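# Put the ball in the high cup, reseat the frame

## Task

Get the ball into the cup on top of the tall post, and return the frame to its proper spot sitting on its supports. Both must stay that way with no robot holding or propping them. When finished, open the grippers and move the arms away.

## Robot and tools

ROBOTS. There are three identical i2rt Big YAM arms named arm1, arm2 and arm3. Each has six revolute joints, a two-finger gripper and a camera on its wrist (arm1_cam_wrist, arm2_cam_wrist, arm3_cam_wrist). Two more cameras, cam_high and cam_low, are fixed in the room. The hand can reach roughly 1.0 m from the joint1 axis. The arms act independently, so if one is blocked or slow the others keep going. With joints 1 and 6 at zero and the hand level and pointing ahead, the wrist camera sits above the hand and looks toward the fingertips.

FRAMES. There is one shared scene frame with its origin on the floor and +z up. The 'hand' point lies midway between the fingertips. The hand's z axis runs along the fingers, and its y axis is the direction in which the fingers open and close. No output prints the arms' foot poses.

execute_actions. The argument 'actions' is a list holding one action or none. An empty list only returns the state and images. An action is an object keyed by robot name ("arm1", "arm2", "arm3"). Under each name goes a "joints" object of absolute targets, keyed by joint name. These are positions to reach, not offsets. Units, ranges and signs:
- joint1_rad, -2.879 to 2.879: turns the whole arm about its foot. Positive is counter-clockwise seen from above, and 0 points the arm the way its foot faces.
- joint2_rad, 0 to 3.141: shoulder. At 0 the upper arm lies roughly flat pointing backward, and larger values raise it and then carry it forward.
- joint3_rad, 0 to 3.019: elbow. At 0 the forearm is folded onto the upper arm, and larger values open it.
- joint4_rad, -1.692 to 1.57: hand pitch. Positive tilts the fingers up.
- joint5_rad, -1.57 to 1.57: sideways hand swing. Positive goes to the arm's right.
- joint6_rad, -2.094 to 2.094: hand roll. Positive is clockwise when viewed from behind the hand.
- gripper_m, 0 to 0.093: the fingertip gap in metres. Each finger pad squeezes with at most about 50 to 62 N, and some grippers manage less.
'Done' tolerances are ±0.045, 0.14, 0.09, 0.055, 0.03 and 0.035 rad for joints 1 to 6, and ±0.003 m for the gripper. Every motion in an action begins at the same moment, but they may finish at different times. Because each joint has its own speed, the hand can take a wide, curved path. An action runs for 15 s at most. Any joint or arm you leave out keeps its previous target and may still be pushing. An unknown key or an out-of-range number makes the whole call rejected, and nothing moves. The optional 'cameras' argument lists the views to return: names from arm1_cam_wrist, arm2_cam_wrist, arm3_cam_wrist, cam_high, cam_low, or "all". Omitting it, null or ["all"] returns every camera, and [] returns none. Example action: {"arm1": {"joints": {"gripper_m": 0.05}}, "arm2": {"joints": {"joint1_rad": 0.3}}}.

wait takes 'seconds' from 0 to 10. It sends nothing new and returns the same state and images as an empty action. zoom_image takes a 'camera' and a 'region' [x0, y0, x1, y1] in image pixels, measured from the top-left corner, with at most 504 x 504 px. It only works on full images from the latest result. finished_scene takes the 'scene' integer and closes that scene for good, so the goal must already be met and stable. Sending a reply with no tool call also ends things.

RESULTS. Each result gives joint_positions for every arm, a 'pictures' line naming the returned images in order, and joint_status for the last accepted action. The joint_status words mean:
- off_target: the joint stopped short of its target and may still be pushing.
- contact_stop: the joint gave up its target and holds where it stopped.
- time_out: the joint ran out of time. It either keeps its target or takes one close to where it stands, keeps pushing, and will move on if the way clears. Sending its reported position relieves the push.
- not_followed: a safety check blocked that arm's joint targets. The result shows a 'joint command not followed' line, usually with a 'cause:' line. The gripper command still runs, and the blocked targets may be retried with later actions.
- limit_stop_at_motor_heat: the arm was stopped by heat. Send the target again.
on_its_own lists joints you did not command this call, and its 'held at' value is the target held, not the current position. Targets very close to the current reading may not move a joint, and a joint carrying a load can sag. A result also lists any camera whose calibration differs from the starting one.

CAMERAS. All images are 896x504. Calibration uses OpenCV conventions: K is in pixels, and T_world_to_cam (metres) maps scene coordinates into the camera frame. At the start, cam_high sits near (0.06, 0.08, 1.72) looking down, and cam_low is near (-1.46, -0.31, 0.70) looking sideways. Room cameras may be off by up to about 2.3 degrees and 9 mm. Wrist camera poses are computed from joint readings, so they can be less accurate.

AVOID. Knocking or dropping anything out of the work area or onto the floor fails the task. Two robots pressing hard against each other fails and ends the run, and a hard collision may do the same. No state line reports robot-to-robot contact, and the anti-collision check can be late and ignores fingers, gripper housings and wrist cameras between arms. The arms do not stop on contact and can push forcefully. Sustained pushing or holding heats the motors. A MOTOR HOT warning appears from 85 °C, and at 100 °C an OVER-TEMPERATURE FAULT drops that arm. Grip and place gently, avoid slams and slips, and expect loose objects to get an occasional brief nudge.

Each tool is called after ">>>" by a JSON object that holds its "op" and its "data".

## Session

>>> {"op": "execute_actions", "data": {"actions": []}}

Scene clock: 0.00 s.
Motor temperatures (°C, as the motors report them): arm1=[24 23 23 22 23 24] | arm2=[25 24 21 23 25 24] | arm3=[23 21 23 24 21 23]
arm1.joint_positions: joint1_rad=+0.211 joint2_rad=+0.616 joint3_rad=+1.456 joint4_rad=-1.225 joint5_rad=+0.156 joint6_rad=-0.412 gripper_m=+0.094
arm1.joint_status: not commanded
arm1.hand: x=+1.2231 y=-0.0271 z=+1.3886 quat_wxyz=(+0.123, -0.797, -0.214, +0.552) (m; scene frame)
arm2.joint_positions: joint1_rad=-0.195 joint2_rad=+0.481 joint3_rad=+1.315 joint4_rad=-1.338 joint5_rad=-0.062 joint6_rad=+0.373 gripper_m=+0.094
arm2.joint_status: not commanded
arm2.hand: x=-0.6472 y=+1.0886 z=+1.3299 quat_wxyz=(-0.479, -0.596, -0.618, +0.183) (m; scene frame)
arm3.joint_positions: joint1_rad=-0.386 joint2_rad=+0.440 joint3_rad=+1.446 joint4_rad=-1.401 joint5_rad=-0.135 joint6_rad=+0.007 gripper_m=+0.095
arm3.joint_status: not commanded
arm3.hand: x=-0.6314 y=-1.1513 z=+1.3589 quat_wxyz=(-0.497, +0.318, -0.768, -0.249) (m; scene frame)
pictures: arm1_cam_wrist, arm2_cam_wrist, arm3_cam_wrist, cam_high, cam_low
Images, in order (width x height): arm1_cam_wrist 896x504, arm2_cam_wrist 896x504, arm3_cam_wrist 896x504, cam_high 896x504, cam_low 896x504.

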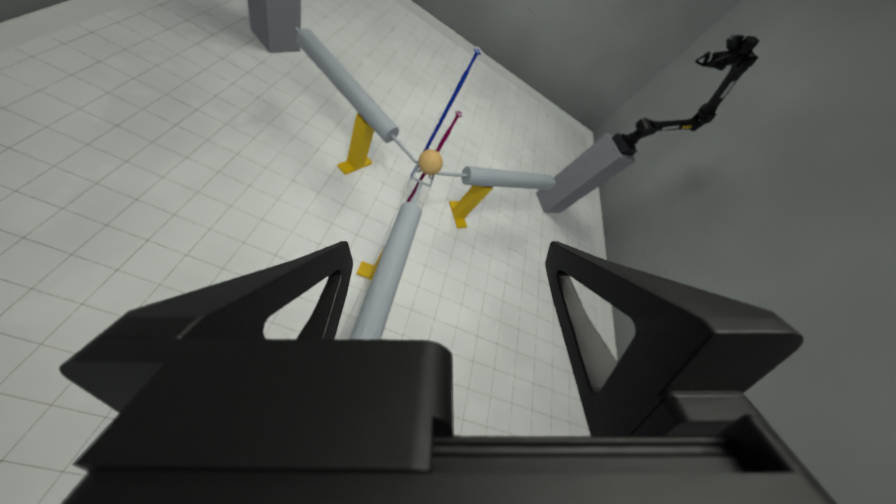

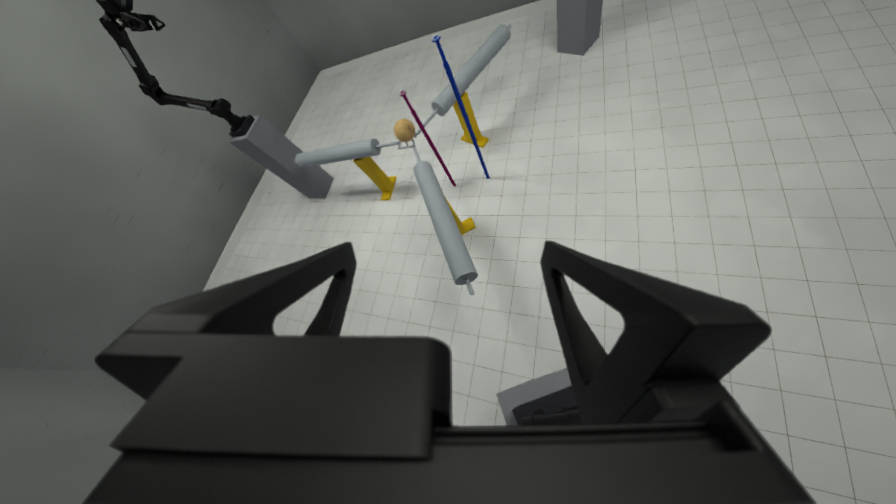

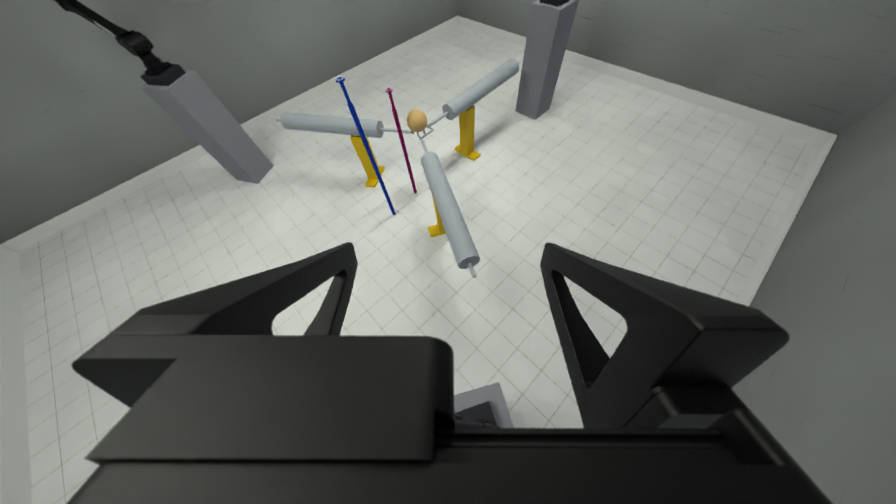

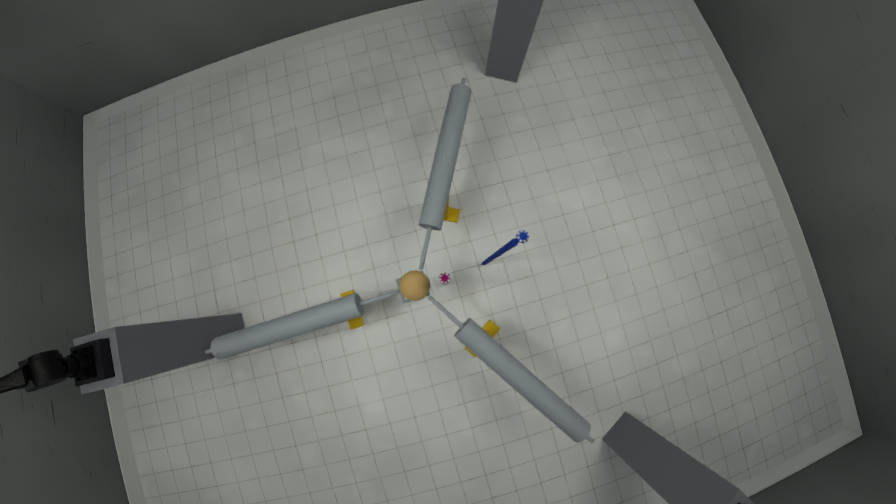

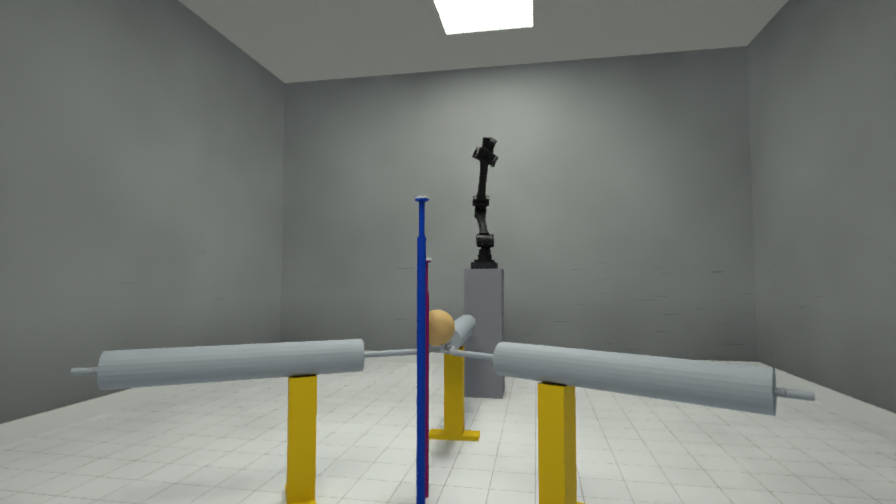

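>>> {"op": "zoom_image", "data": {"camera": "cam_high", "region": [340, 200, 560, 360]}}

>>> {"op": "zoom_image", "data": {"camera": "cam_low", "region": [340, 180, 560, 400]}}

>>> {"op": "zoom_image", "data": {"camera": "arm2_cam_wrist", "region": [350, 20, 510, 180]}}

>>> {"op": "zoom_image", "data": {"camera": "arm1_cam_wrist", "region": [370, 100, 500, 220]}}

>>> {"op": "zoom_image", "data": {"camera": "cam_low", "region": [700, 320, 860, 440]}}

Region (340, 200, 560, 360) of cam_high's 896x504 image, scaled by 2.291, with more detail than that image has; it fills the top 367 rows of this view, and the rest is white.

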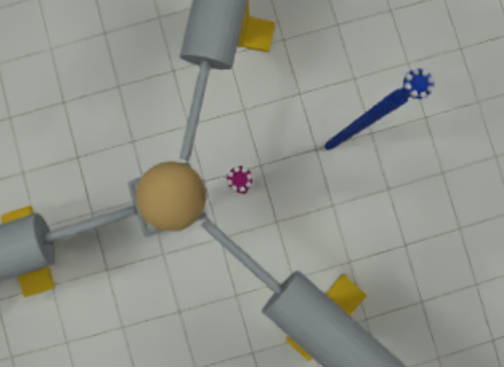

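Region (340, 180, 560, 400) of cam_low's 896x504 image, scaled by 2.291, with more detail than that image has.

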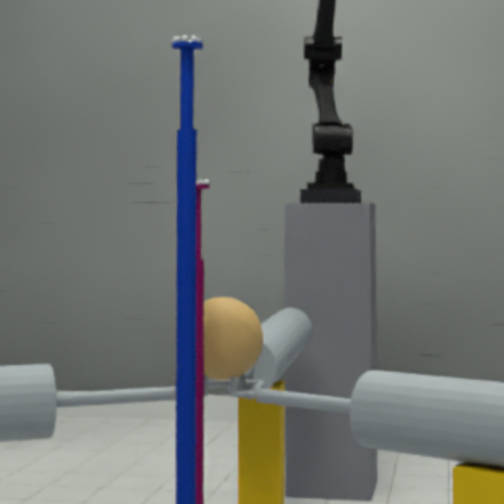

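Region (350, 20, 510, 180) of arm2_cam_wrist's 896x504 image, scaled by 3.150, with more detail than that image has.

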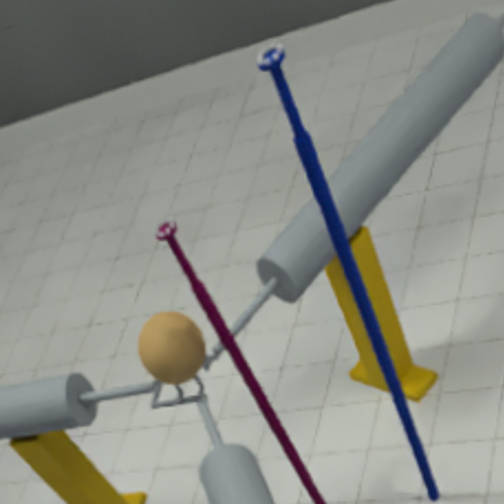

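Region (370, 100, 500, 220) of arm1_cam_wrist's 896x504 image, scaled by 3.877, with more detail than that image has; it fills the top 465 rows of this view, and the rest is white.

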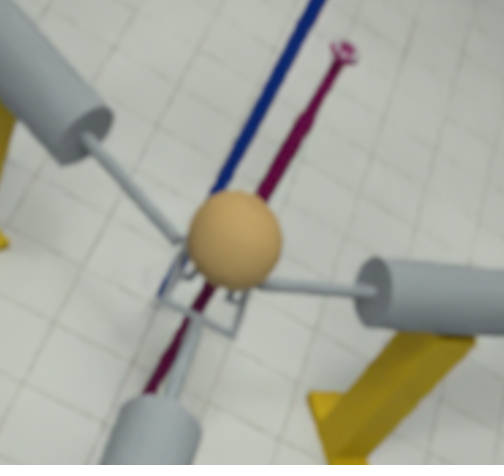

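Region (700, 320, 860, 440) of cam_low's 896x504 image, scaled by 3.150, with more detail than that image has; it fills the top 378 rows of this view, and the rest is white.

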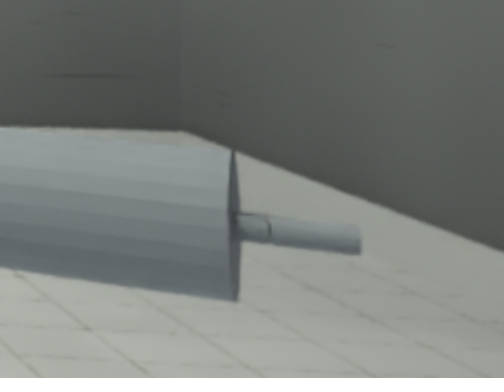

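>>> {"op": "execute_actions", "data": {"actions": [{"arm1":{"joints":{"joint1_rad":0,"joint5_rad":0,"joint6_rad":0}},"arm2":{"joints":{"joint1_rad":0,"joint5_rad":0,"joint6_rad":0}},"arm3":{"joints":{"joint1_rad":0,"joint5_rad":0,"joint6_rad":0}}}], "cameras": []}}

>>> {"op": "execute_actions", "data": {"actions": [{"arm1":{"joints":{"joint2_rad":1.2}},"arm2":{"joints":{"joint3_rad":0.7}},"arm3":{"joints":{"joint4_rad":-0.7}}}], "cameras": []}}

>>> {"op": "execute_actions", "data": {"actions": [{"arm1":{"joints":{"joint2_rad":1.5,"joint3_rad":1.2,"joint4_rad":-1.0}},"arm2":{"joints":{"joint2_rad":1.5,"joint3_rad":1.2,"joint4_rad":-1.0}},"arm3":{"joints":{"joint2_rad":1.5,"joint3_rad":1.2,"joint4_rad":-1.0}}}]}}

Scene clock: 43.27 s.
Motor temperatures (°C, as the motors report them): arm1=[24 23 27 22 23 24] | arm2=[25 24 25 23 25 24] | arm3=[23 21 26 24 21 23]
arm1.joint_positions: joint1_rad=+0.008 joint2_rad=+0.616 joint3_rad=+1.456 joint4_rad=-1.225 joint5_rad=+0.003 joint6_rad=-0.014 gripper_m=+0.094
arm1.joint_status: all done
arm1.hand: x=+1.2216 y=-0.0057 z=+1.3879 quat_wxyz=(+0.005, -0.826, -0.012, +0.563) (m; scene frame)
arm2.joint_positions: joint1_rad=-0.012 joint2_rad=+0.481 joint3_rad=+1.315 joint4_rad=-1.338 joint5_rad=-0.002 joint6_rad=+0.011 gripper_m=+0.094
arm2.joint_status: all done
arm2.hand: x=-0.6258 y=+1.0999 z=+1.3296 quat_wxyz=(-0.448, -0.421, -0.748, +0.248) (m; scene frame)
arm3.joint_positions: joint1_rad=-0.012 joint2_rad=+0.440 joint3_rad=+1.446 joint4_rad=-1.401 joint5_rad=-0.004 joint6_rad=+0.007 gripper_m=+0.095
arm3.joint_status: all done
arm3.hand: x=-0.6562 y=-1.1351 z=+1.3585 quat_wxyz=(-0.473, +0.425, -0.715, -0.292) (m; scene frame)
pictures: none
No camera images: the call's "cameras" was empty. Leave "cameras" out to get every camera's image.

Scene clock: 44.80 s.
Motor temperatures (°C, as the motors report them): arm1=[24 23 27 22 23 24] | arm2=[25 24 25 23 25 24] | arm3=[23 21 26 24 21 23]
arm1.joint_positions: joint1_rad=+0.008 joint2_rad=+1.202 joint3_rad=+1.456 joint4_rad=-1.225 joint5_rad=+0.003 joint6_rad=-0.013 gripper_m=+0.094
arm1.joint_status: all done
arm1.hand: x=+0.9972 y=-0.0071 z=+1.1948 quat_wxyz=(+0.005, -0.954, -0.012, +0.301) (m; scene frame)
arm2.joint_positions: joint1_rad=-0.012 joint2_rad=+0.486 joint3_rad=+0.711 joint4_rad=-1.338 joint5_rad=-0.002 joint6_rad=+0.011 gripper_m=+0.094
arm2.joint_status: all done
arm2.hand: x=-0.6203 y=+1.0881 z=+1.0320 quat_wxyz=(-0.202, -0.478, -0.847, +0.113) (m; scene frame)
arm3.joint_positions: joint1_rad=-0.012 joint2_rad=+0.440 joint3_rad=+1.446 joint4_rad=-0.719 joint5_rad=-0.004 joint6_rad=+0.007 gripper_m=+0.095
arm3.joint_status: all done
arm3.hand: x=-0.6510 y=-1.1280 z=+1.5225 quat_wxyz=(-0.684, +0.305, -0.515, -0.418) (m; scene frame)
pictures: none
No camera images: the call's "cameras" was empty. Leave "cameras" out to get every camera's image.

Scene clock: 46.53 s.
Motor temperatures (°C, as the motors report them): arm1=[24 23 27 22 23 24] | arm2=[25 24 25 23 25 24] | arm3=[23 21 26 24 21 23]
arm1.joint_positions: joint1_rad=+0.008 joint2_rad=+1.501 joint3_rad=+1.175 joint4_rad=-1.018 joint5_rad=+0.003 joint6_rad=-0.013 gripper_m=+0.094
arm1.joint_status: all done
arm1.hand: x=+0.9715 y=-0.0057 z=+0.9447 quat_wxyz=(+0.005, -0.993, -0.013, +0.118) (m; scene frame)
arm2.joint_positions: joint1_rad=-0.012 joint2_rad=+1.503 joint3_rad=+1.173 joint4_rad=-1.010 joint5_rad=-0.002 joint6_rad=+0.011 gripper_m=+0.094
arm2.joint_status: all done
arm2.hand: x=-0.4723 y=+0.8474 z=+0.9521 quat_wxyz=(-0.104, -0.488, -0.864, +0.059) (m; scene frame)
arm3.joint_positions: joint1_rad=-0.012 joint2_rad=+1.488 joint3_rad=+1.200 joint4_rad=-0.989 joint5_rad=-0.004 joint6_rad=+0.007 gripper_m=+0.095
arm3.joint_status: all done
arm3.hand: x=-0.4913 y=-0.8189 z=+0.9474 quat_wxyz=(-0.123, +0.506, -0.850, -0.081) (m; scene frame)
pictures: arm1_cam_wrist, arm2_cam_wrist, arm3_cam_wrist, cam_high, cam_low
camera_calibration (this result's frames):
arm1_cam_wrist: T_world_to_cam=[[-0.021543, 0.999726, 0.00910839, 0.0198465], [0.925788, 0.0165088, 0.377681, -1.24758], [0.377428, 0.0165688, -0.925891, 0.629826], [0, 0, 0, 1]] pos_world=[0.917713, -0.00968052, 1.05416]
arm2_cam_wrist: T_world_to_cam=[[-0.861276, -0.508119, 0.00429671, 0.0174974], [-0.467914, 0.796369, 0.383212, -1.2589], [-0.198139, 0.328041, -0.92365, 0.632387], [0, 0, 0, 1]] pos_world=[-0.448686, 0.80399, 1.06646]
arm3_cam_wrist: T_world_to_cam=[[0.880848, -0.473347, -0.00702378, 0.0511246], [-0.445055, -0.833073, 0.328504, -1.20879], [-0.161348, -0.286236, -0.944477, 0.705335], [0, 0, 0, 1]] pos_world=[-0.469208, -0.780921, 1.06362]
Images, in order (width x height): arm1_cam_wrist 896x504, arm2_cam_wrist 896x504, arm3_cam_wrist 896x504, cam_high 896x504, cam_low 896x504.

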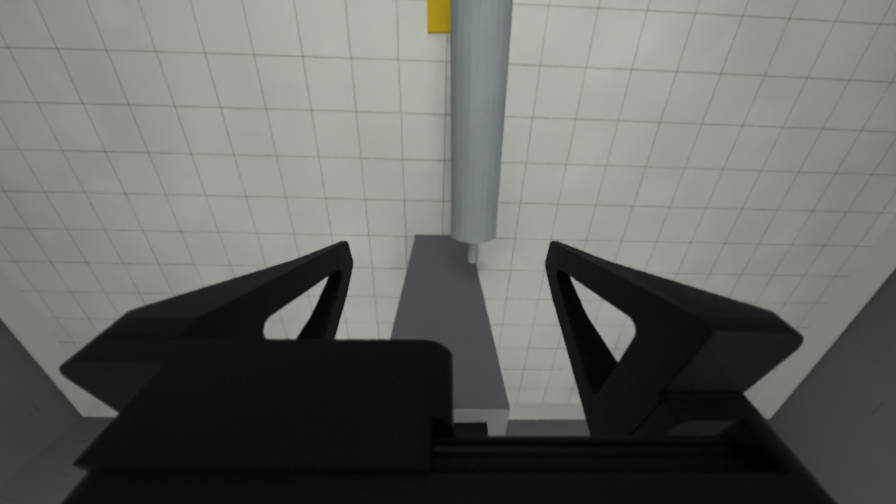

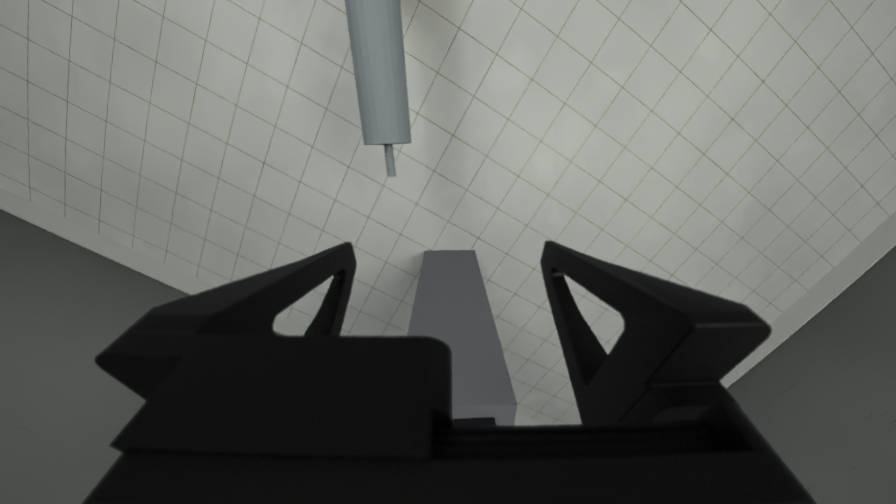

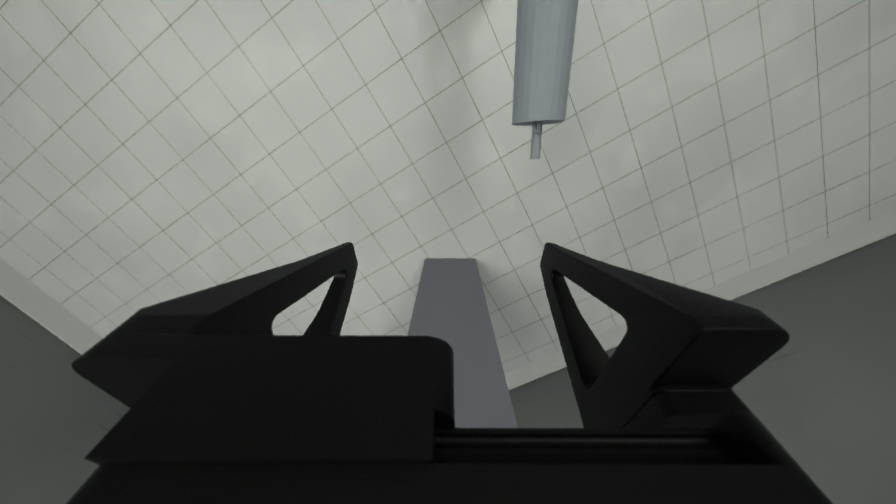

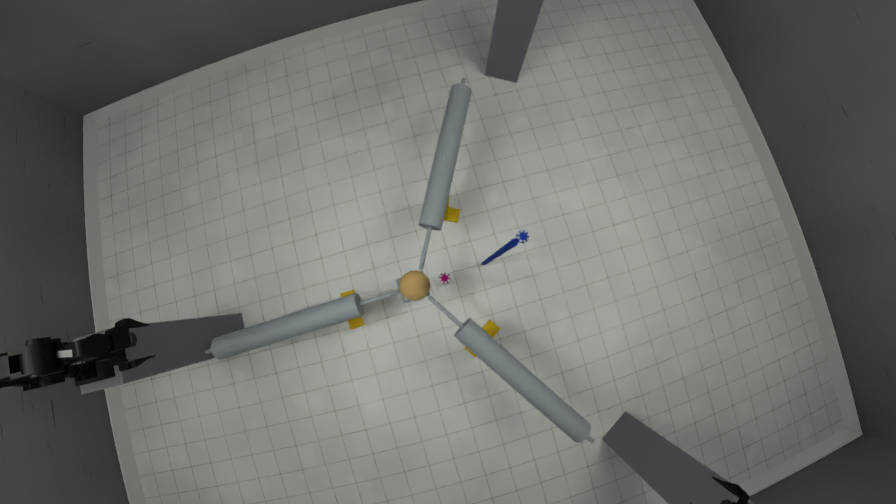

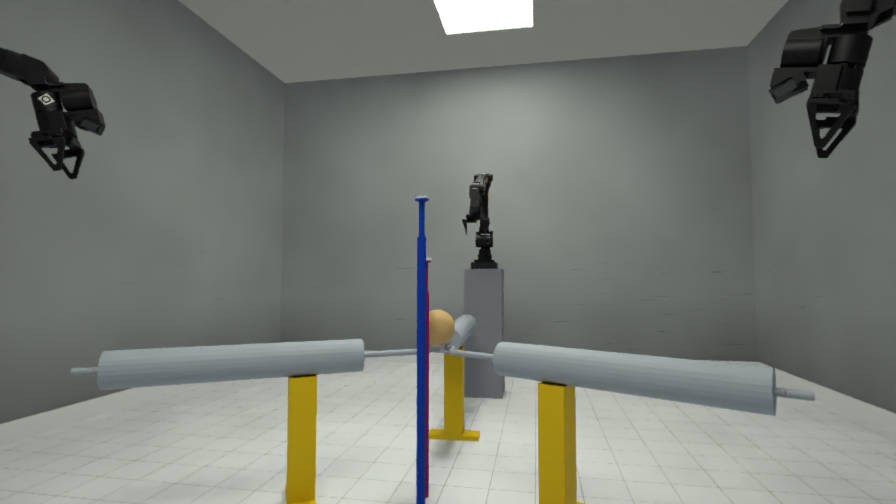

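>>> {"op": "execute_actions", "data": {"actions": [{"arm1":{"joints":{"joint1_rad":-0.3,"joint2_rad":2.195,"joint3_rad":0.594,"joint4_rad":0.03,"joint6_rad":-0.35}},"arm2":{"joints":{"joint1_rad":0.24,"joint2_rad":2.361,"joint3_rad":1.26,"joint4_rad":-0.47,"joint6_rad":0.23}},"arm3":{"joints":{"joint1_rad":-0.345,"joint2_rad":2.459,"joint3_rad":1.6,"joint4_rad":-0.712,"joint6_rad":-0.335}}}]}}

Scene clock: 76.50 s.
Motor temperatures (°C, as the motors report them): arm1=[24 24 28 22 23 24] | arm2=[25 25 27 23 25 24] | arm3=[23 22 28 24 21 23]
arm1.joint_positions: joint1_rad=-0.310 joint2_rad=+2.197 joint3_rad=+0.593 joint4_rad=+0.013 joint5_rad=+0.001 joint6_rad=-0.336 gripper_m=+0.094
arm1.joint_status: all done
arm1.hand: x=+1.1799 y=+0.0869 z=+0.5620 quat_wxyz=(+0.001, -1.000, -0.015, -0.005) (m; scene frame)
arm2.joint_positions: joint1_rad=+0.255 joint2_rad=+2.364 joint3_rad=+1.245 joint4_rad=-0.487 joint5_rad=-0.001 joint6_rad=+0.219 gripper_m=+0.094
arm2.joint_status: all done
arm2.hand: x=-0.3613 y=+0.9135 z=+0.5602 quat_wxyz=(+0.014, -0.466, -0.885, -0.001) (m; scene frame)
arm3.joint_positions: joint1_rad=-0.352 joint2_rad=+2.479 joint3_rad=+1.585 joint4_rad=-0.712 joint5_rad=+0.000 joint6_rad=-0.321 gripper_m=+0.095
arm3.joint_status: all done
arm3.hand: x=-0.2889 y=-0.8550 z=+0.5425 quat_wxyz=(+0.019, +0.507, -0.862, +0.000) (m; scene frame)
pictures: arm1_cam_wrist, arm2_cam_wrist, arm3_cam_wrist, cam_high, cam_low
camera_calibration (this result's frames):
arm1_cam_wrist: T_world_to_cam=[[-0.0267479, 0.99964, -0.0018713, -0.0523666], [0.805781, 0.0226685, 0.591779, -1.27683], [0.591609, 0.014321, -0.806098, -0.124529], [0, 0, 0, 1]] pos_world=[1.10112, 0.0830749, 0.65512]
arm2_cam_wrist: T_world_to_cam=[[-0.829505, -0.558198, 0.0183748, 0.197676], [-0.432155, 0.662346, 0.611997, -1.10214], [-0.353786, 0.499714, -0.790647, -0.0168512], [0, 0, 0, 1]] pos_world=[-0.318281, 0.848758, 0.657548]
arm3_cam_wrist: T_world_to_cam=[[0.874902, -0.484126, -0.0130023, -0.154845], [-0.374584, -0.693471, 0.615455, -1.03179], [-0.306974, -0.533592, -0.788065, 0.0067937], [0, 0, 0, 1]] pos_world=[-0.248935, -0.786858, 0.638363]
Images, in order (width x height): arm1_cam_wrist 896x504, arm2_cam_wrist 896x504, arm3_cam_wrist 896x504, cam_high 896x504, cam_low 896x504.

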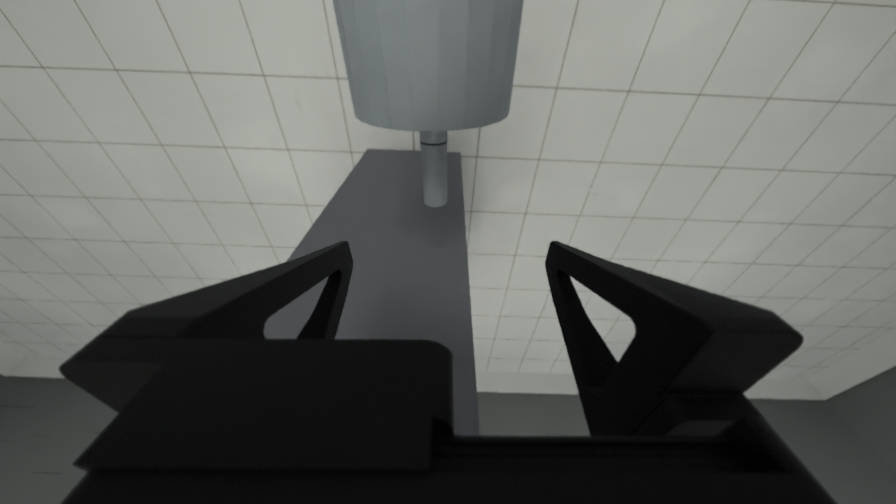

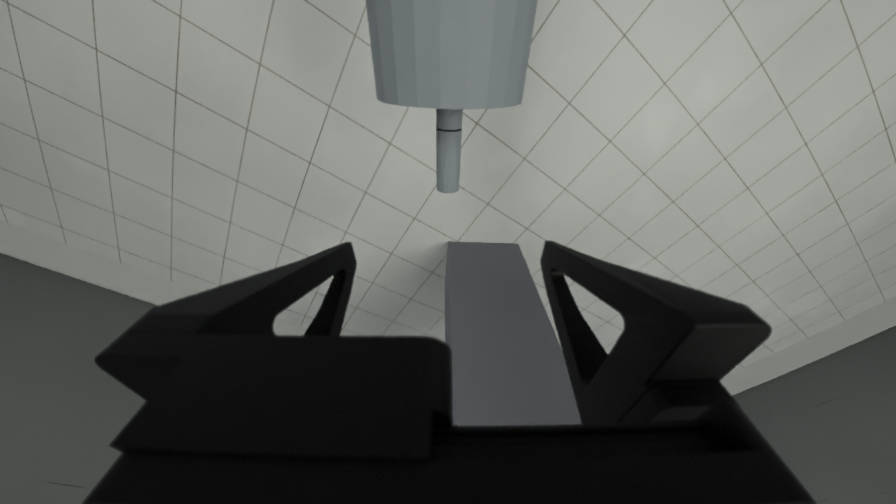

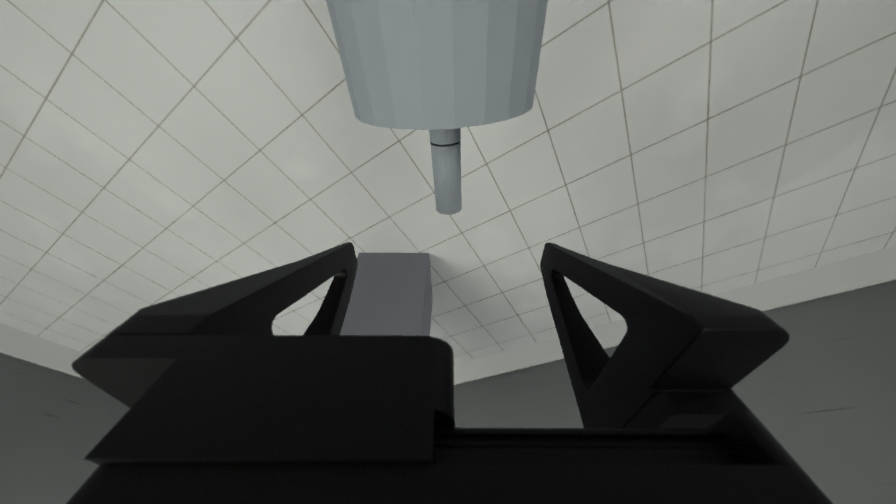

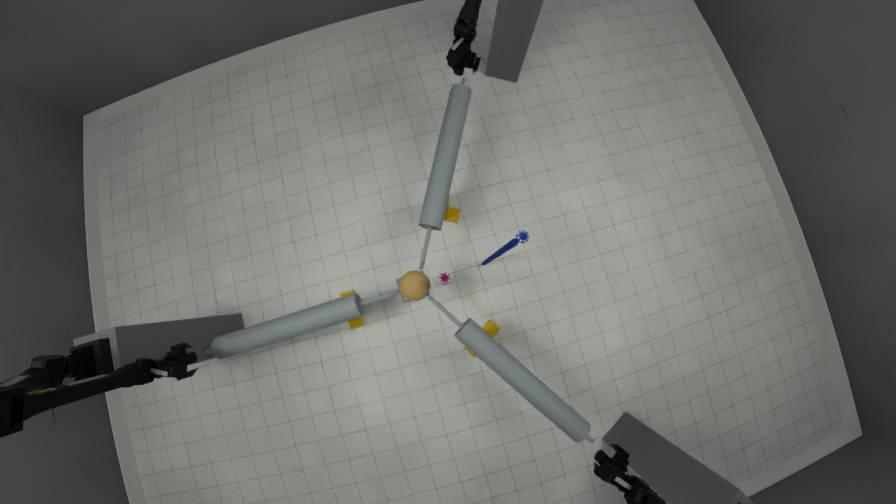

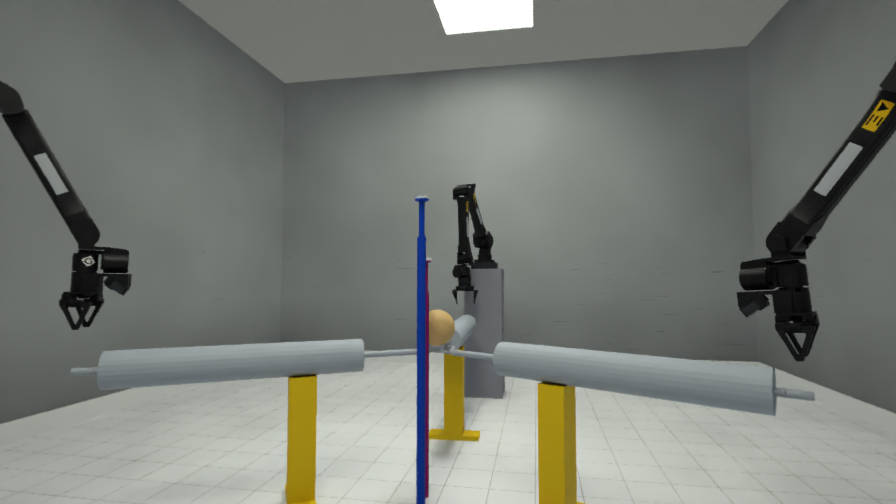

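>>> {"op": "execute_actions", "data": {"actions": [{"arm1":{"joints":{"joint1_rad":-0.26,"joint2_rad":2.577,"joint3_rad":0.775,"joint4_rad":0.255}},"arm2":{"joints":{"joint2_rad":2.613,"joint3_rad":1.415,"joint4_rad":-0.345}},"arm3":{"joints":{"joint2_rad":2.66,"joint3_rad":1.705,"joint4_rad":-0.58}}}]}}

Scene clock: 89.33 s.
Motor temperatures (°C, as the motors report them): arm1=[24 24 26 22 23 24] | arm2=[25 26 26 23 25 24] | arm3=[23 24 27 24 21 23]
arm1.joint_positions: joint1_rad=-0.260 joint2_rad=+2.471 joint3_rad=+0.789 joint4_rad=+0.266 joint5_rad=-0.023 joint6_rad=-0.332 gripper_m=+0.094
arm1.joint_status: all done
arm1.hand: x=+1.1016 y=+0.0890 z=+0.4829 quat_wxyz=(+0.015, -0.996, -0.038, +0.082) (m; scene frame)
arm2.joint_positions: joint1_rad=+0.250 joint2_rad=+2.604 joint3_rad=+1.411 joint4_rad=-0.353 joint5_rad=+0.002 joint6_rad=+0.225 gripper_m=+0.094
arm2.joint_status: all done
arm2.hand: x=-0.3410 y=+0.8893 z=+0.4668 quat_wxyz=(-0.014, -0.471, -0.882, +0.009) (m; scene frame)
arm3.joint_positions: joint1_rad=-0.352 joint2_rad=+2.632 joint3_rad=+1.697 joint4_rad=-0.587 joint5_rad=-0.004 joint6_rad=-0.328 gripper_m=+0.095
arm3.joint_status: all done
arm3.hand: x=-0.2664 y=-0.8328 z=+0.4792 quat_wxyz=(-0.022, +0.509, -0.860, -0.010) (m; scene frame)
pictures: arm1_cam_wrist, arm2_cam_wrist, arm3_cam_wrist, cam_high, cam_low
camera_calibration (this result's frames):
arm1_cam_wrist: T_world_to_cam=[[-0.0715189, 0.996913, 0.0323885, -0.0236799], [0.894563, 0.0497458, 0.444165, -1.19584], [0.441183, 0.0607397, -0.895359, 0.0626751], [0, 0, 0, 1]] pos_world=[1.04041, 0.0792879, 0.588034]
arm2_cam_wrist: T_world_to_cam=[[-0.835723, -0.549095, 0.00786179, 0.197432], [-0.449255, 0.691858, 0.565246, -1.03041], [-0.315813, 0.468857, -0.824885, -0.0150534], [0, 0, 0, 1]] pos_world=[-0.30267, 0.828362, 0.568463]
arm3_cam_wrist: T_world_to_cam=[[0.877642, -0.479209, 0.0101719, -0.170906], [-0.405292, -0.730603, 0.549506, -0.976425], [-0.255897, -0.486392, -0.835428, 0.05123], [0, 0, 0, 1]] pos_world=[-0.232634, -0.770361, 0.581089]
Images, in order (width x height): arm1_cam_wrist 896x504, arm2_cam_wrist 896x504, arm3_cam_wrist 896x504, cam_high 896x504, cam_low 896x504.

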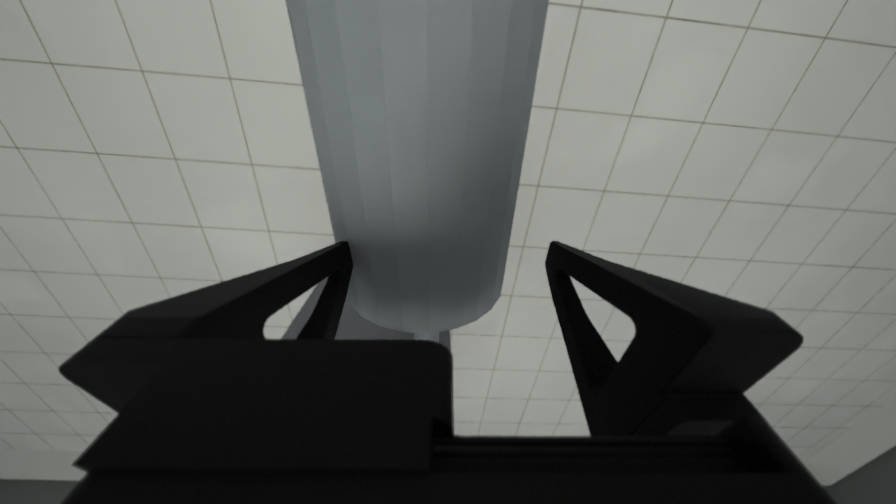

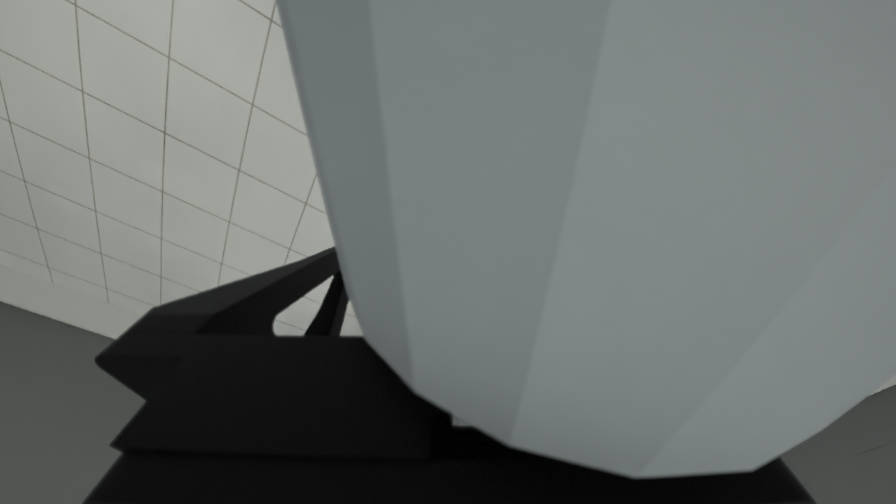

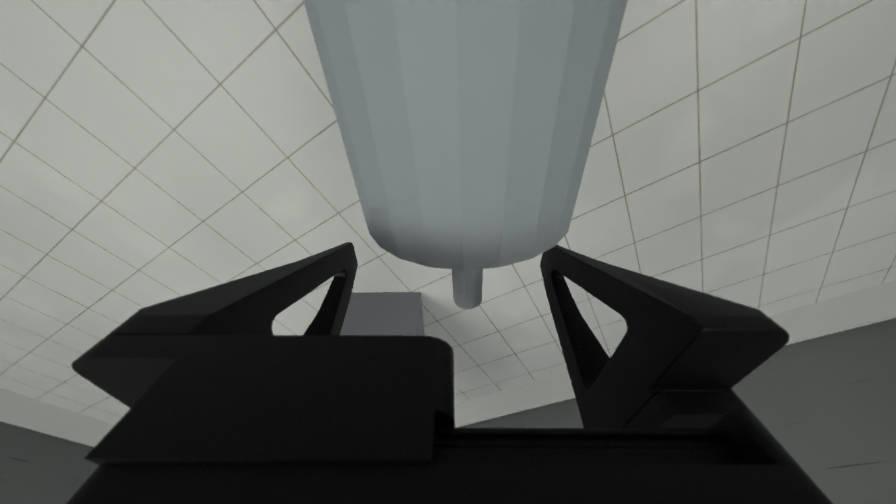

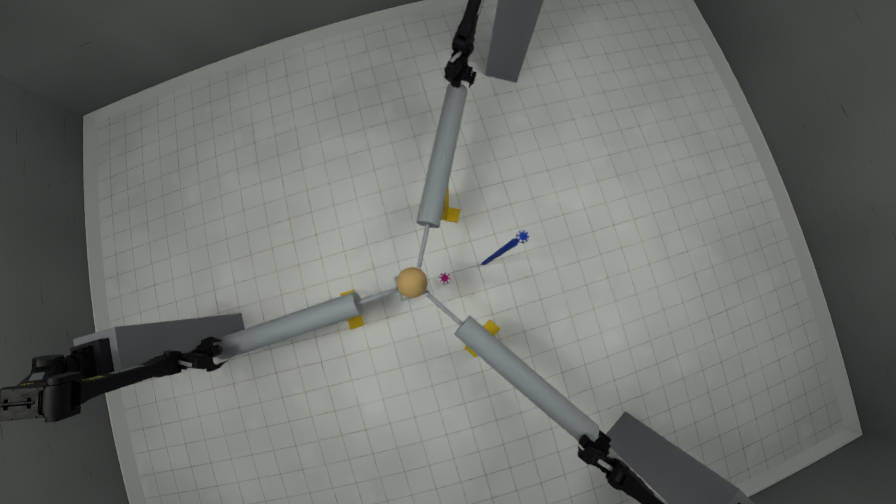

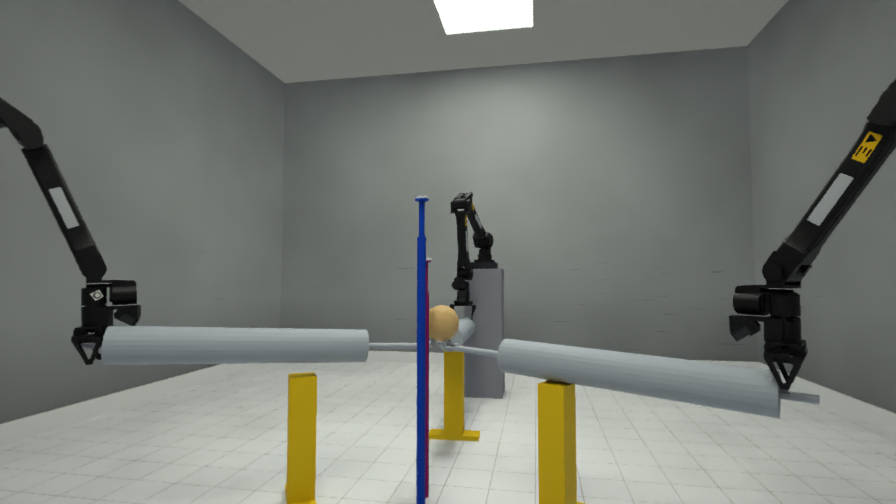

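>>> {"op": "execute_actions", "data": {"actions": [{"arm1":{"joints":{"joint2_rad":2.36,"joint5_rad":0}},"arm2":{"joints":{"joint2_rad":2.5}},"arm3":{"joints":{"joint2_rad":2.56}}}], "cameras": []}}

>>> {"op": "execute_actions", "data": {"actions": [{"arm1":{"joints":{"joint2_rad":2.3,"joint3_rad":0.6,"joint4_rad":0.1}},"arm2":{"joints":{"joint2_rad":2.43,"joint3_rad":1.26,"joint4_rad":-0.42}},"arm3":{"joints":{"joint2_rad":2.5,"joint3_rad":1.58,"joint4_rad":-0.67}}}]}}

Scene clock: 95.20 s.
Motor temperatures (°C, as the motors report them): arm1=[24 24 25 22 24 24] | arm2=[25 26 25 23 25 24] | arm3=[23 24 26 24 21 23]
arm1.joint_positions: joint1_rad=-0.260 joint2_rad=+2.361 joint3_rad=+0.775 joint4_rad=+0.263 joint5_rad=-0.003 joint6_rad=-0.337 gripper_m=+0.094
arm1.joint_status: all done
arm1.hand: x=+1.0670 y=+0.1015 z=+0.5215 quat_wxyz=(+0.038, -0.991, -0.040, +0.123) (m; scene frame)
arm2.joint_positions: joint1_rad=+0.248 joint2_rad=+2.482 joint3_rad=+1.400 joint4_rad=-0.353 joint5_rad=+0.001 joint6_rad=+0.239 gripper_m=+0.094
arm2.joint_status: all done
arm2.hand: x=-0.3073 y=+0.8574 z=+0.5301 quat_wxyz=(-0.068, -0.476, -0.876, +0.022) (m; scene frame)
arm3.joint_positions: joint1_rad=-0.352 joint2_rad=+2.582 joint3_rad=+1.697 joint4_rad=-0.587 joint5_rad=+0.003 joint6_rad=-0.326 gripper_m=+0.095
arm3.joint_status: all done
arm3.hand: x=-0.2504 y=-0.8198 z=+0.5097 quat_wxyz=(-0.047, +0.508, -0.860, -0.012) (m; scene frame)
pictures: none
No camera images: the call's "cameras" was empty. Leave "cameras" out to get every camera's image.

Scene clock: 96.17 s.
Motor temperatures (°C, as the motors report them): arm1=[24 24 25 22 24 24] | arm2=[25 27 25 23 25 24] | arm3=[23 25 26 24 21 23]
arm1.joint_positions: joint1_rad=-0.260 joint2_rad=+2.303 joint3_rad=+0.595 joint4_rad=+0.110 joint5_rad=-0.003 joint6_rad=-0.337 gripper_m=+0.094
arm1.joint_status: all done
arm1.hand: x=+1.1892 y=+0.0694 z=+0.5345 quat_wxyz=(-0.002, -0.999, -0.040, -0.007) (m; scene frame)
arm2.joint_positions: joint1_rad=+0.248 joint2_rad=+2.423 joint3_rad=+1.265 joint4_rad=-0.406 joint5_rad=+0.001 joint6_rad=+0.239 gripper_m=+0.094
arm2.joint_status: all done
arm2.hand: x=-0.3573 y=+0.9047 z=+0.5346 quat_wxyz=(-0.006, -0.478, -0.879, +0.006) (m; scene frame)
arm3.joint_positions: joint1_rad=-0.352 joint2_rad=+2.520 joint3_rad=+1.585 joint4_rad=-0.661 joint5_rad=+0.003 joint6_rad=-0.326 gripper_m=+0.095
arm3.joint_status: all done
arm3.hand: x=-0.2908 y=-0.8570 z=+0.5189 quat_wxyz=(+0.013, +0.509, -0.861, +0.001) (m; scene frame)
pictures: arm1_cam_wrist, arm2_cam_wrist, arm3_cam_wrist, cam_high, cam_low
camera_calibration (this result's frames):
arm1_cam_wrist: T_world_to_cam=[[-0.0769405, 0.997012, -0.00684023, 0.027861], [0.800722, 0.0658775, 0.595403, -1.26652], [0.594075, 0.0403335, -0.803398, -0.15814], [0, 0, 0, 1]] pos_world=[1.11022, 0.0620359, 0.627232]
arm2_cam_wrist: T_world_to_cam=[[-0.843746, -0.536632, 0.0108632, 0.176001], [-0.432232, 0.691319, 0.579011, -1.08755], [-0.318226, 0.483843, -0.815248, 0.00896719], [0, 0, 0, 1]] pos_world=[-0.318721, 0.841953, 0.635102]
arm3_cam_wrist: T_world_to_cam=[[0.87758, -0.479382, -0.0068232, -0.152766], [-0.376886, -0.698603, 0.608203, -1.02062], [-0.296328, -0.531175, -0.793752, -0.00533175], [0, 0, 0, 1]] pos_world=[-0.252171, -0.789071, 0.615468]
Images, in order (width x height): arm1_cam_wrist 896x504, arm2_cam_wrist 896x504, arm3_cam_wrist 896x504, cam_high 896x504, cam_low 896x504.

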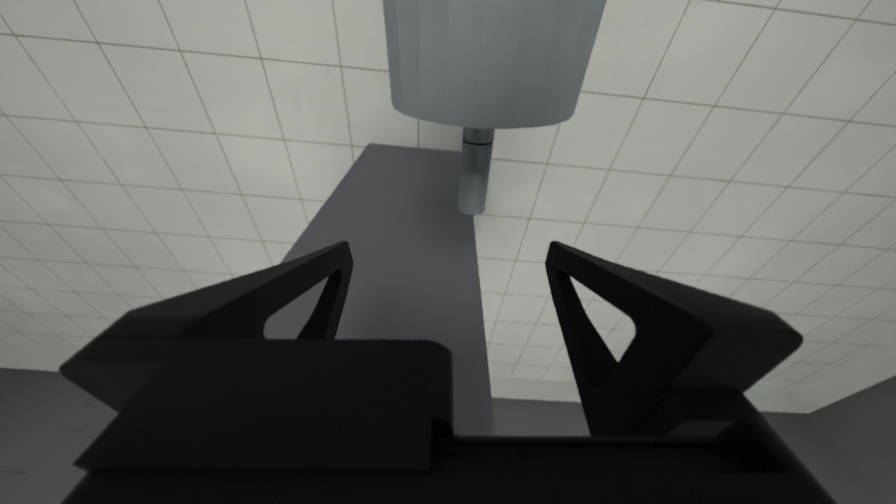

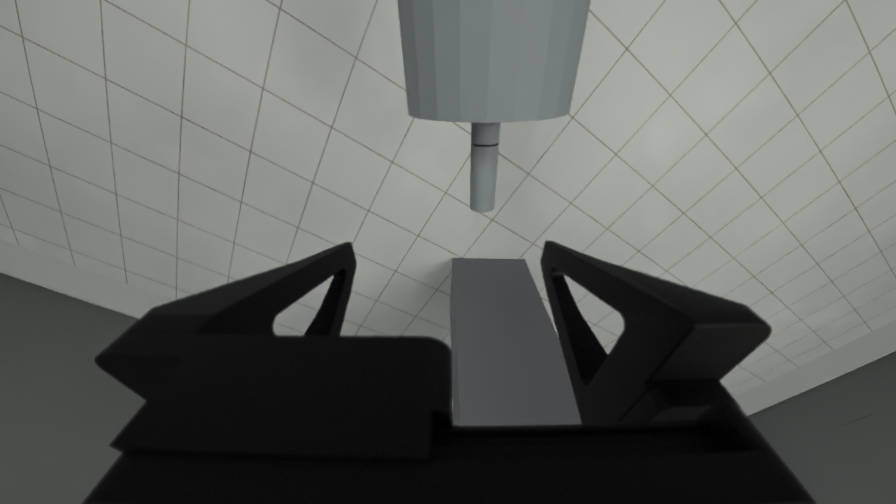

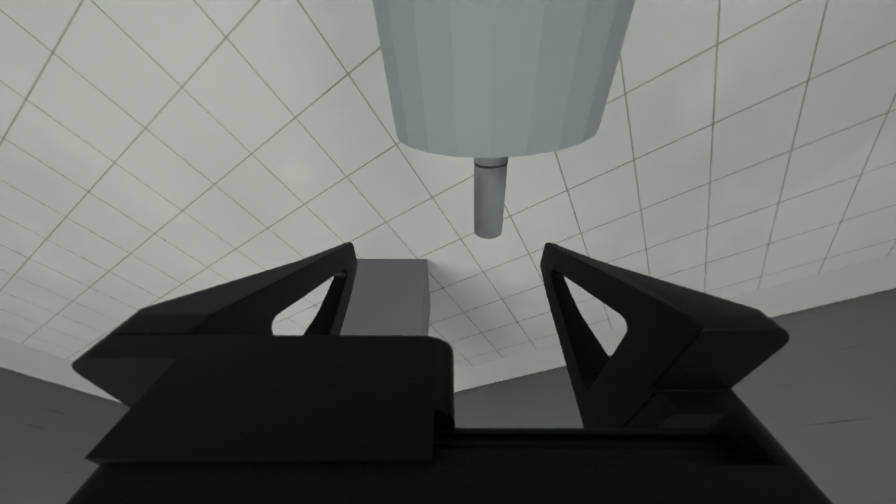

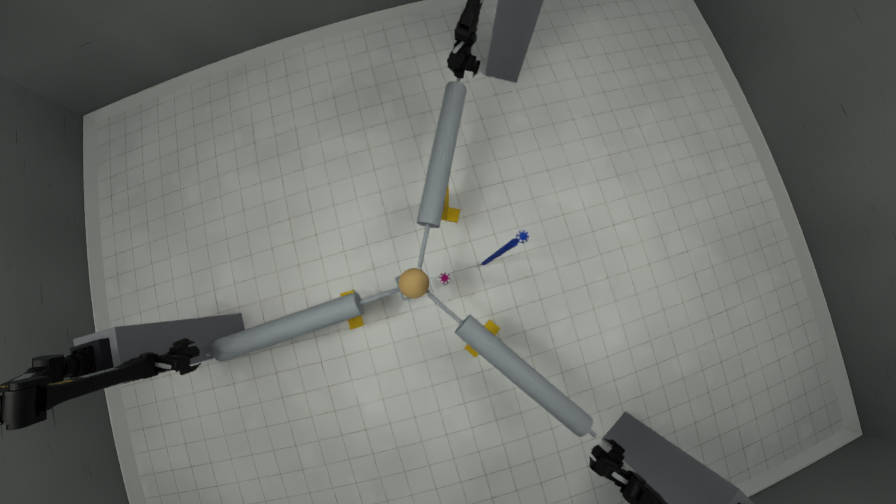

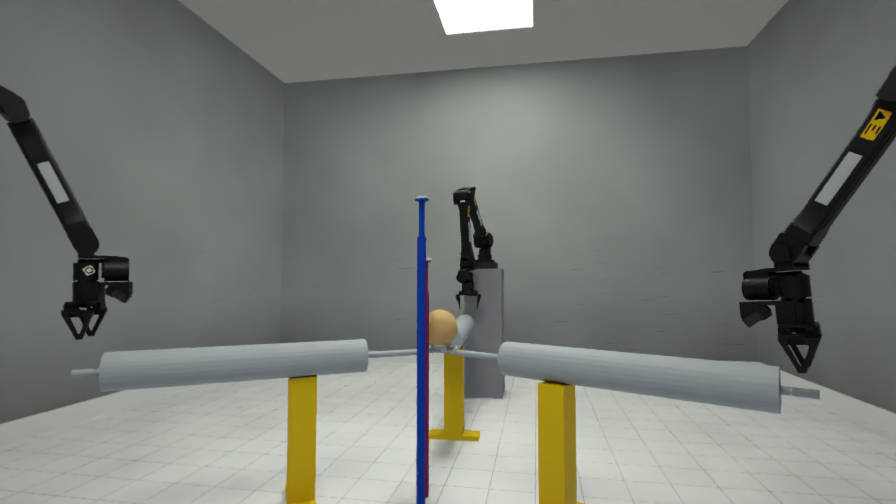

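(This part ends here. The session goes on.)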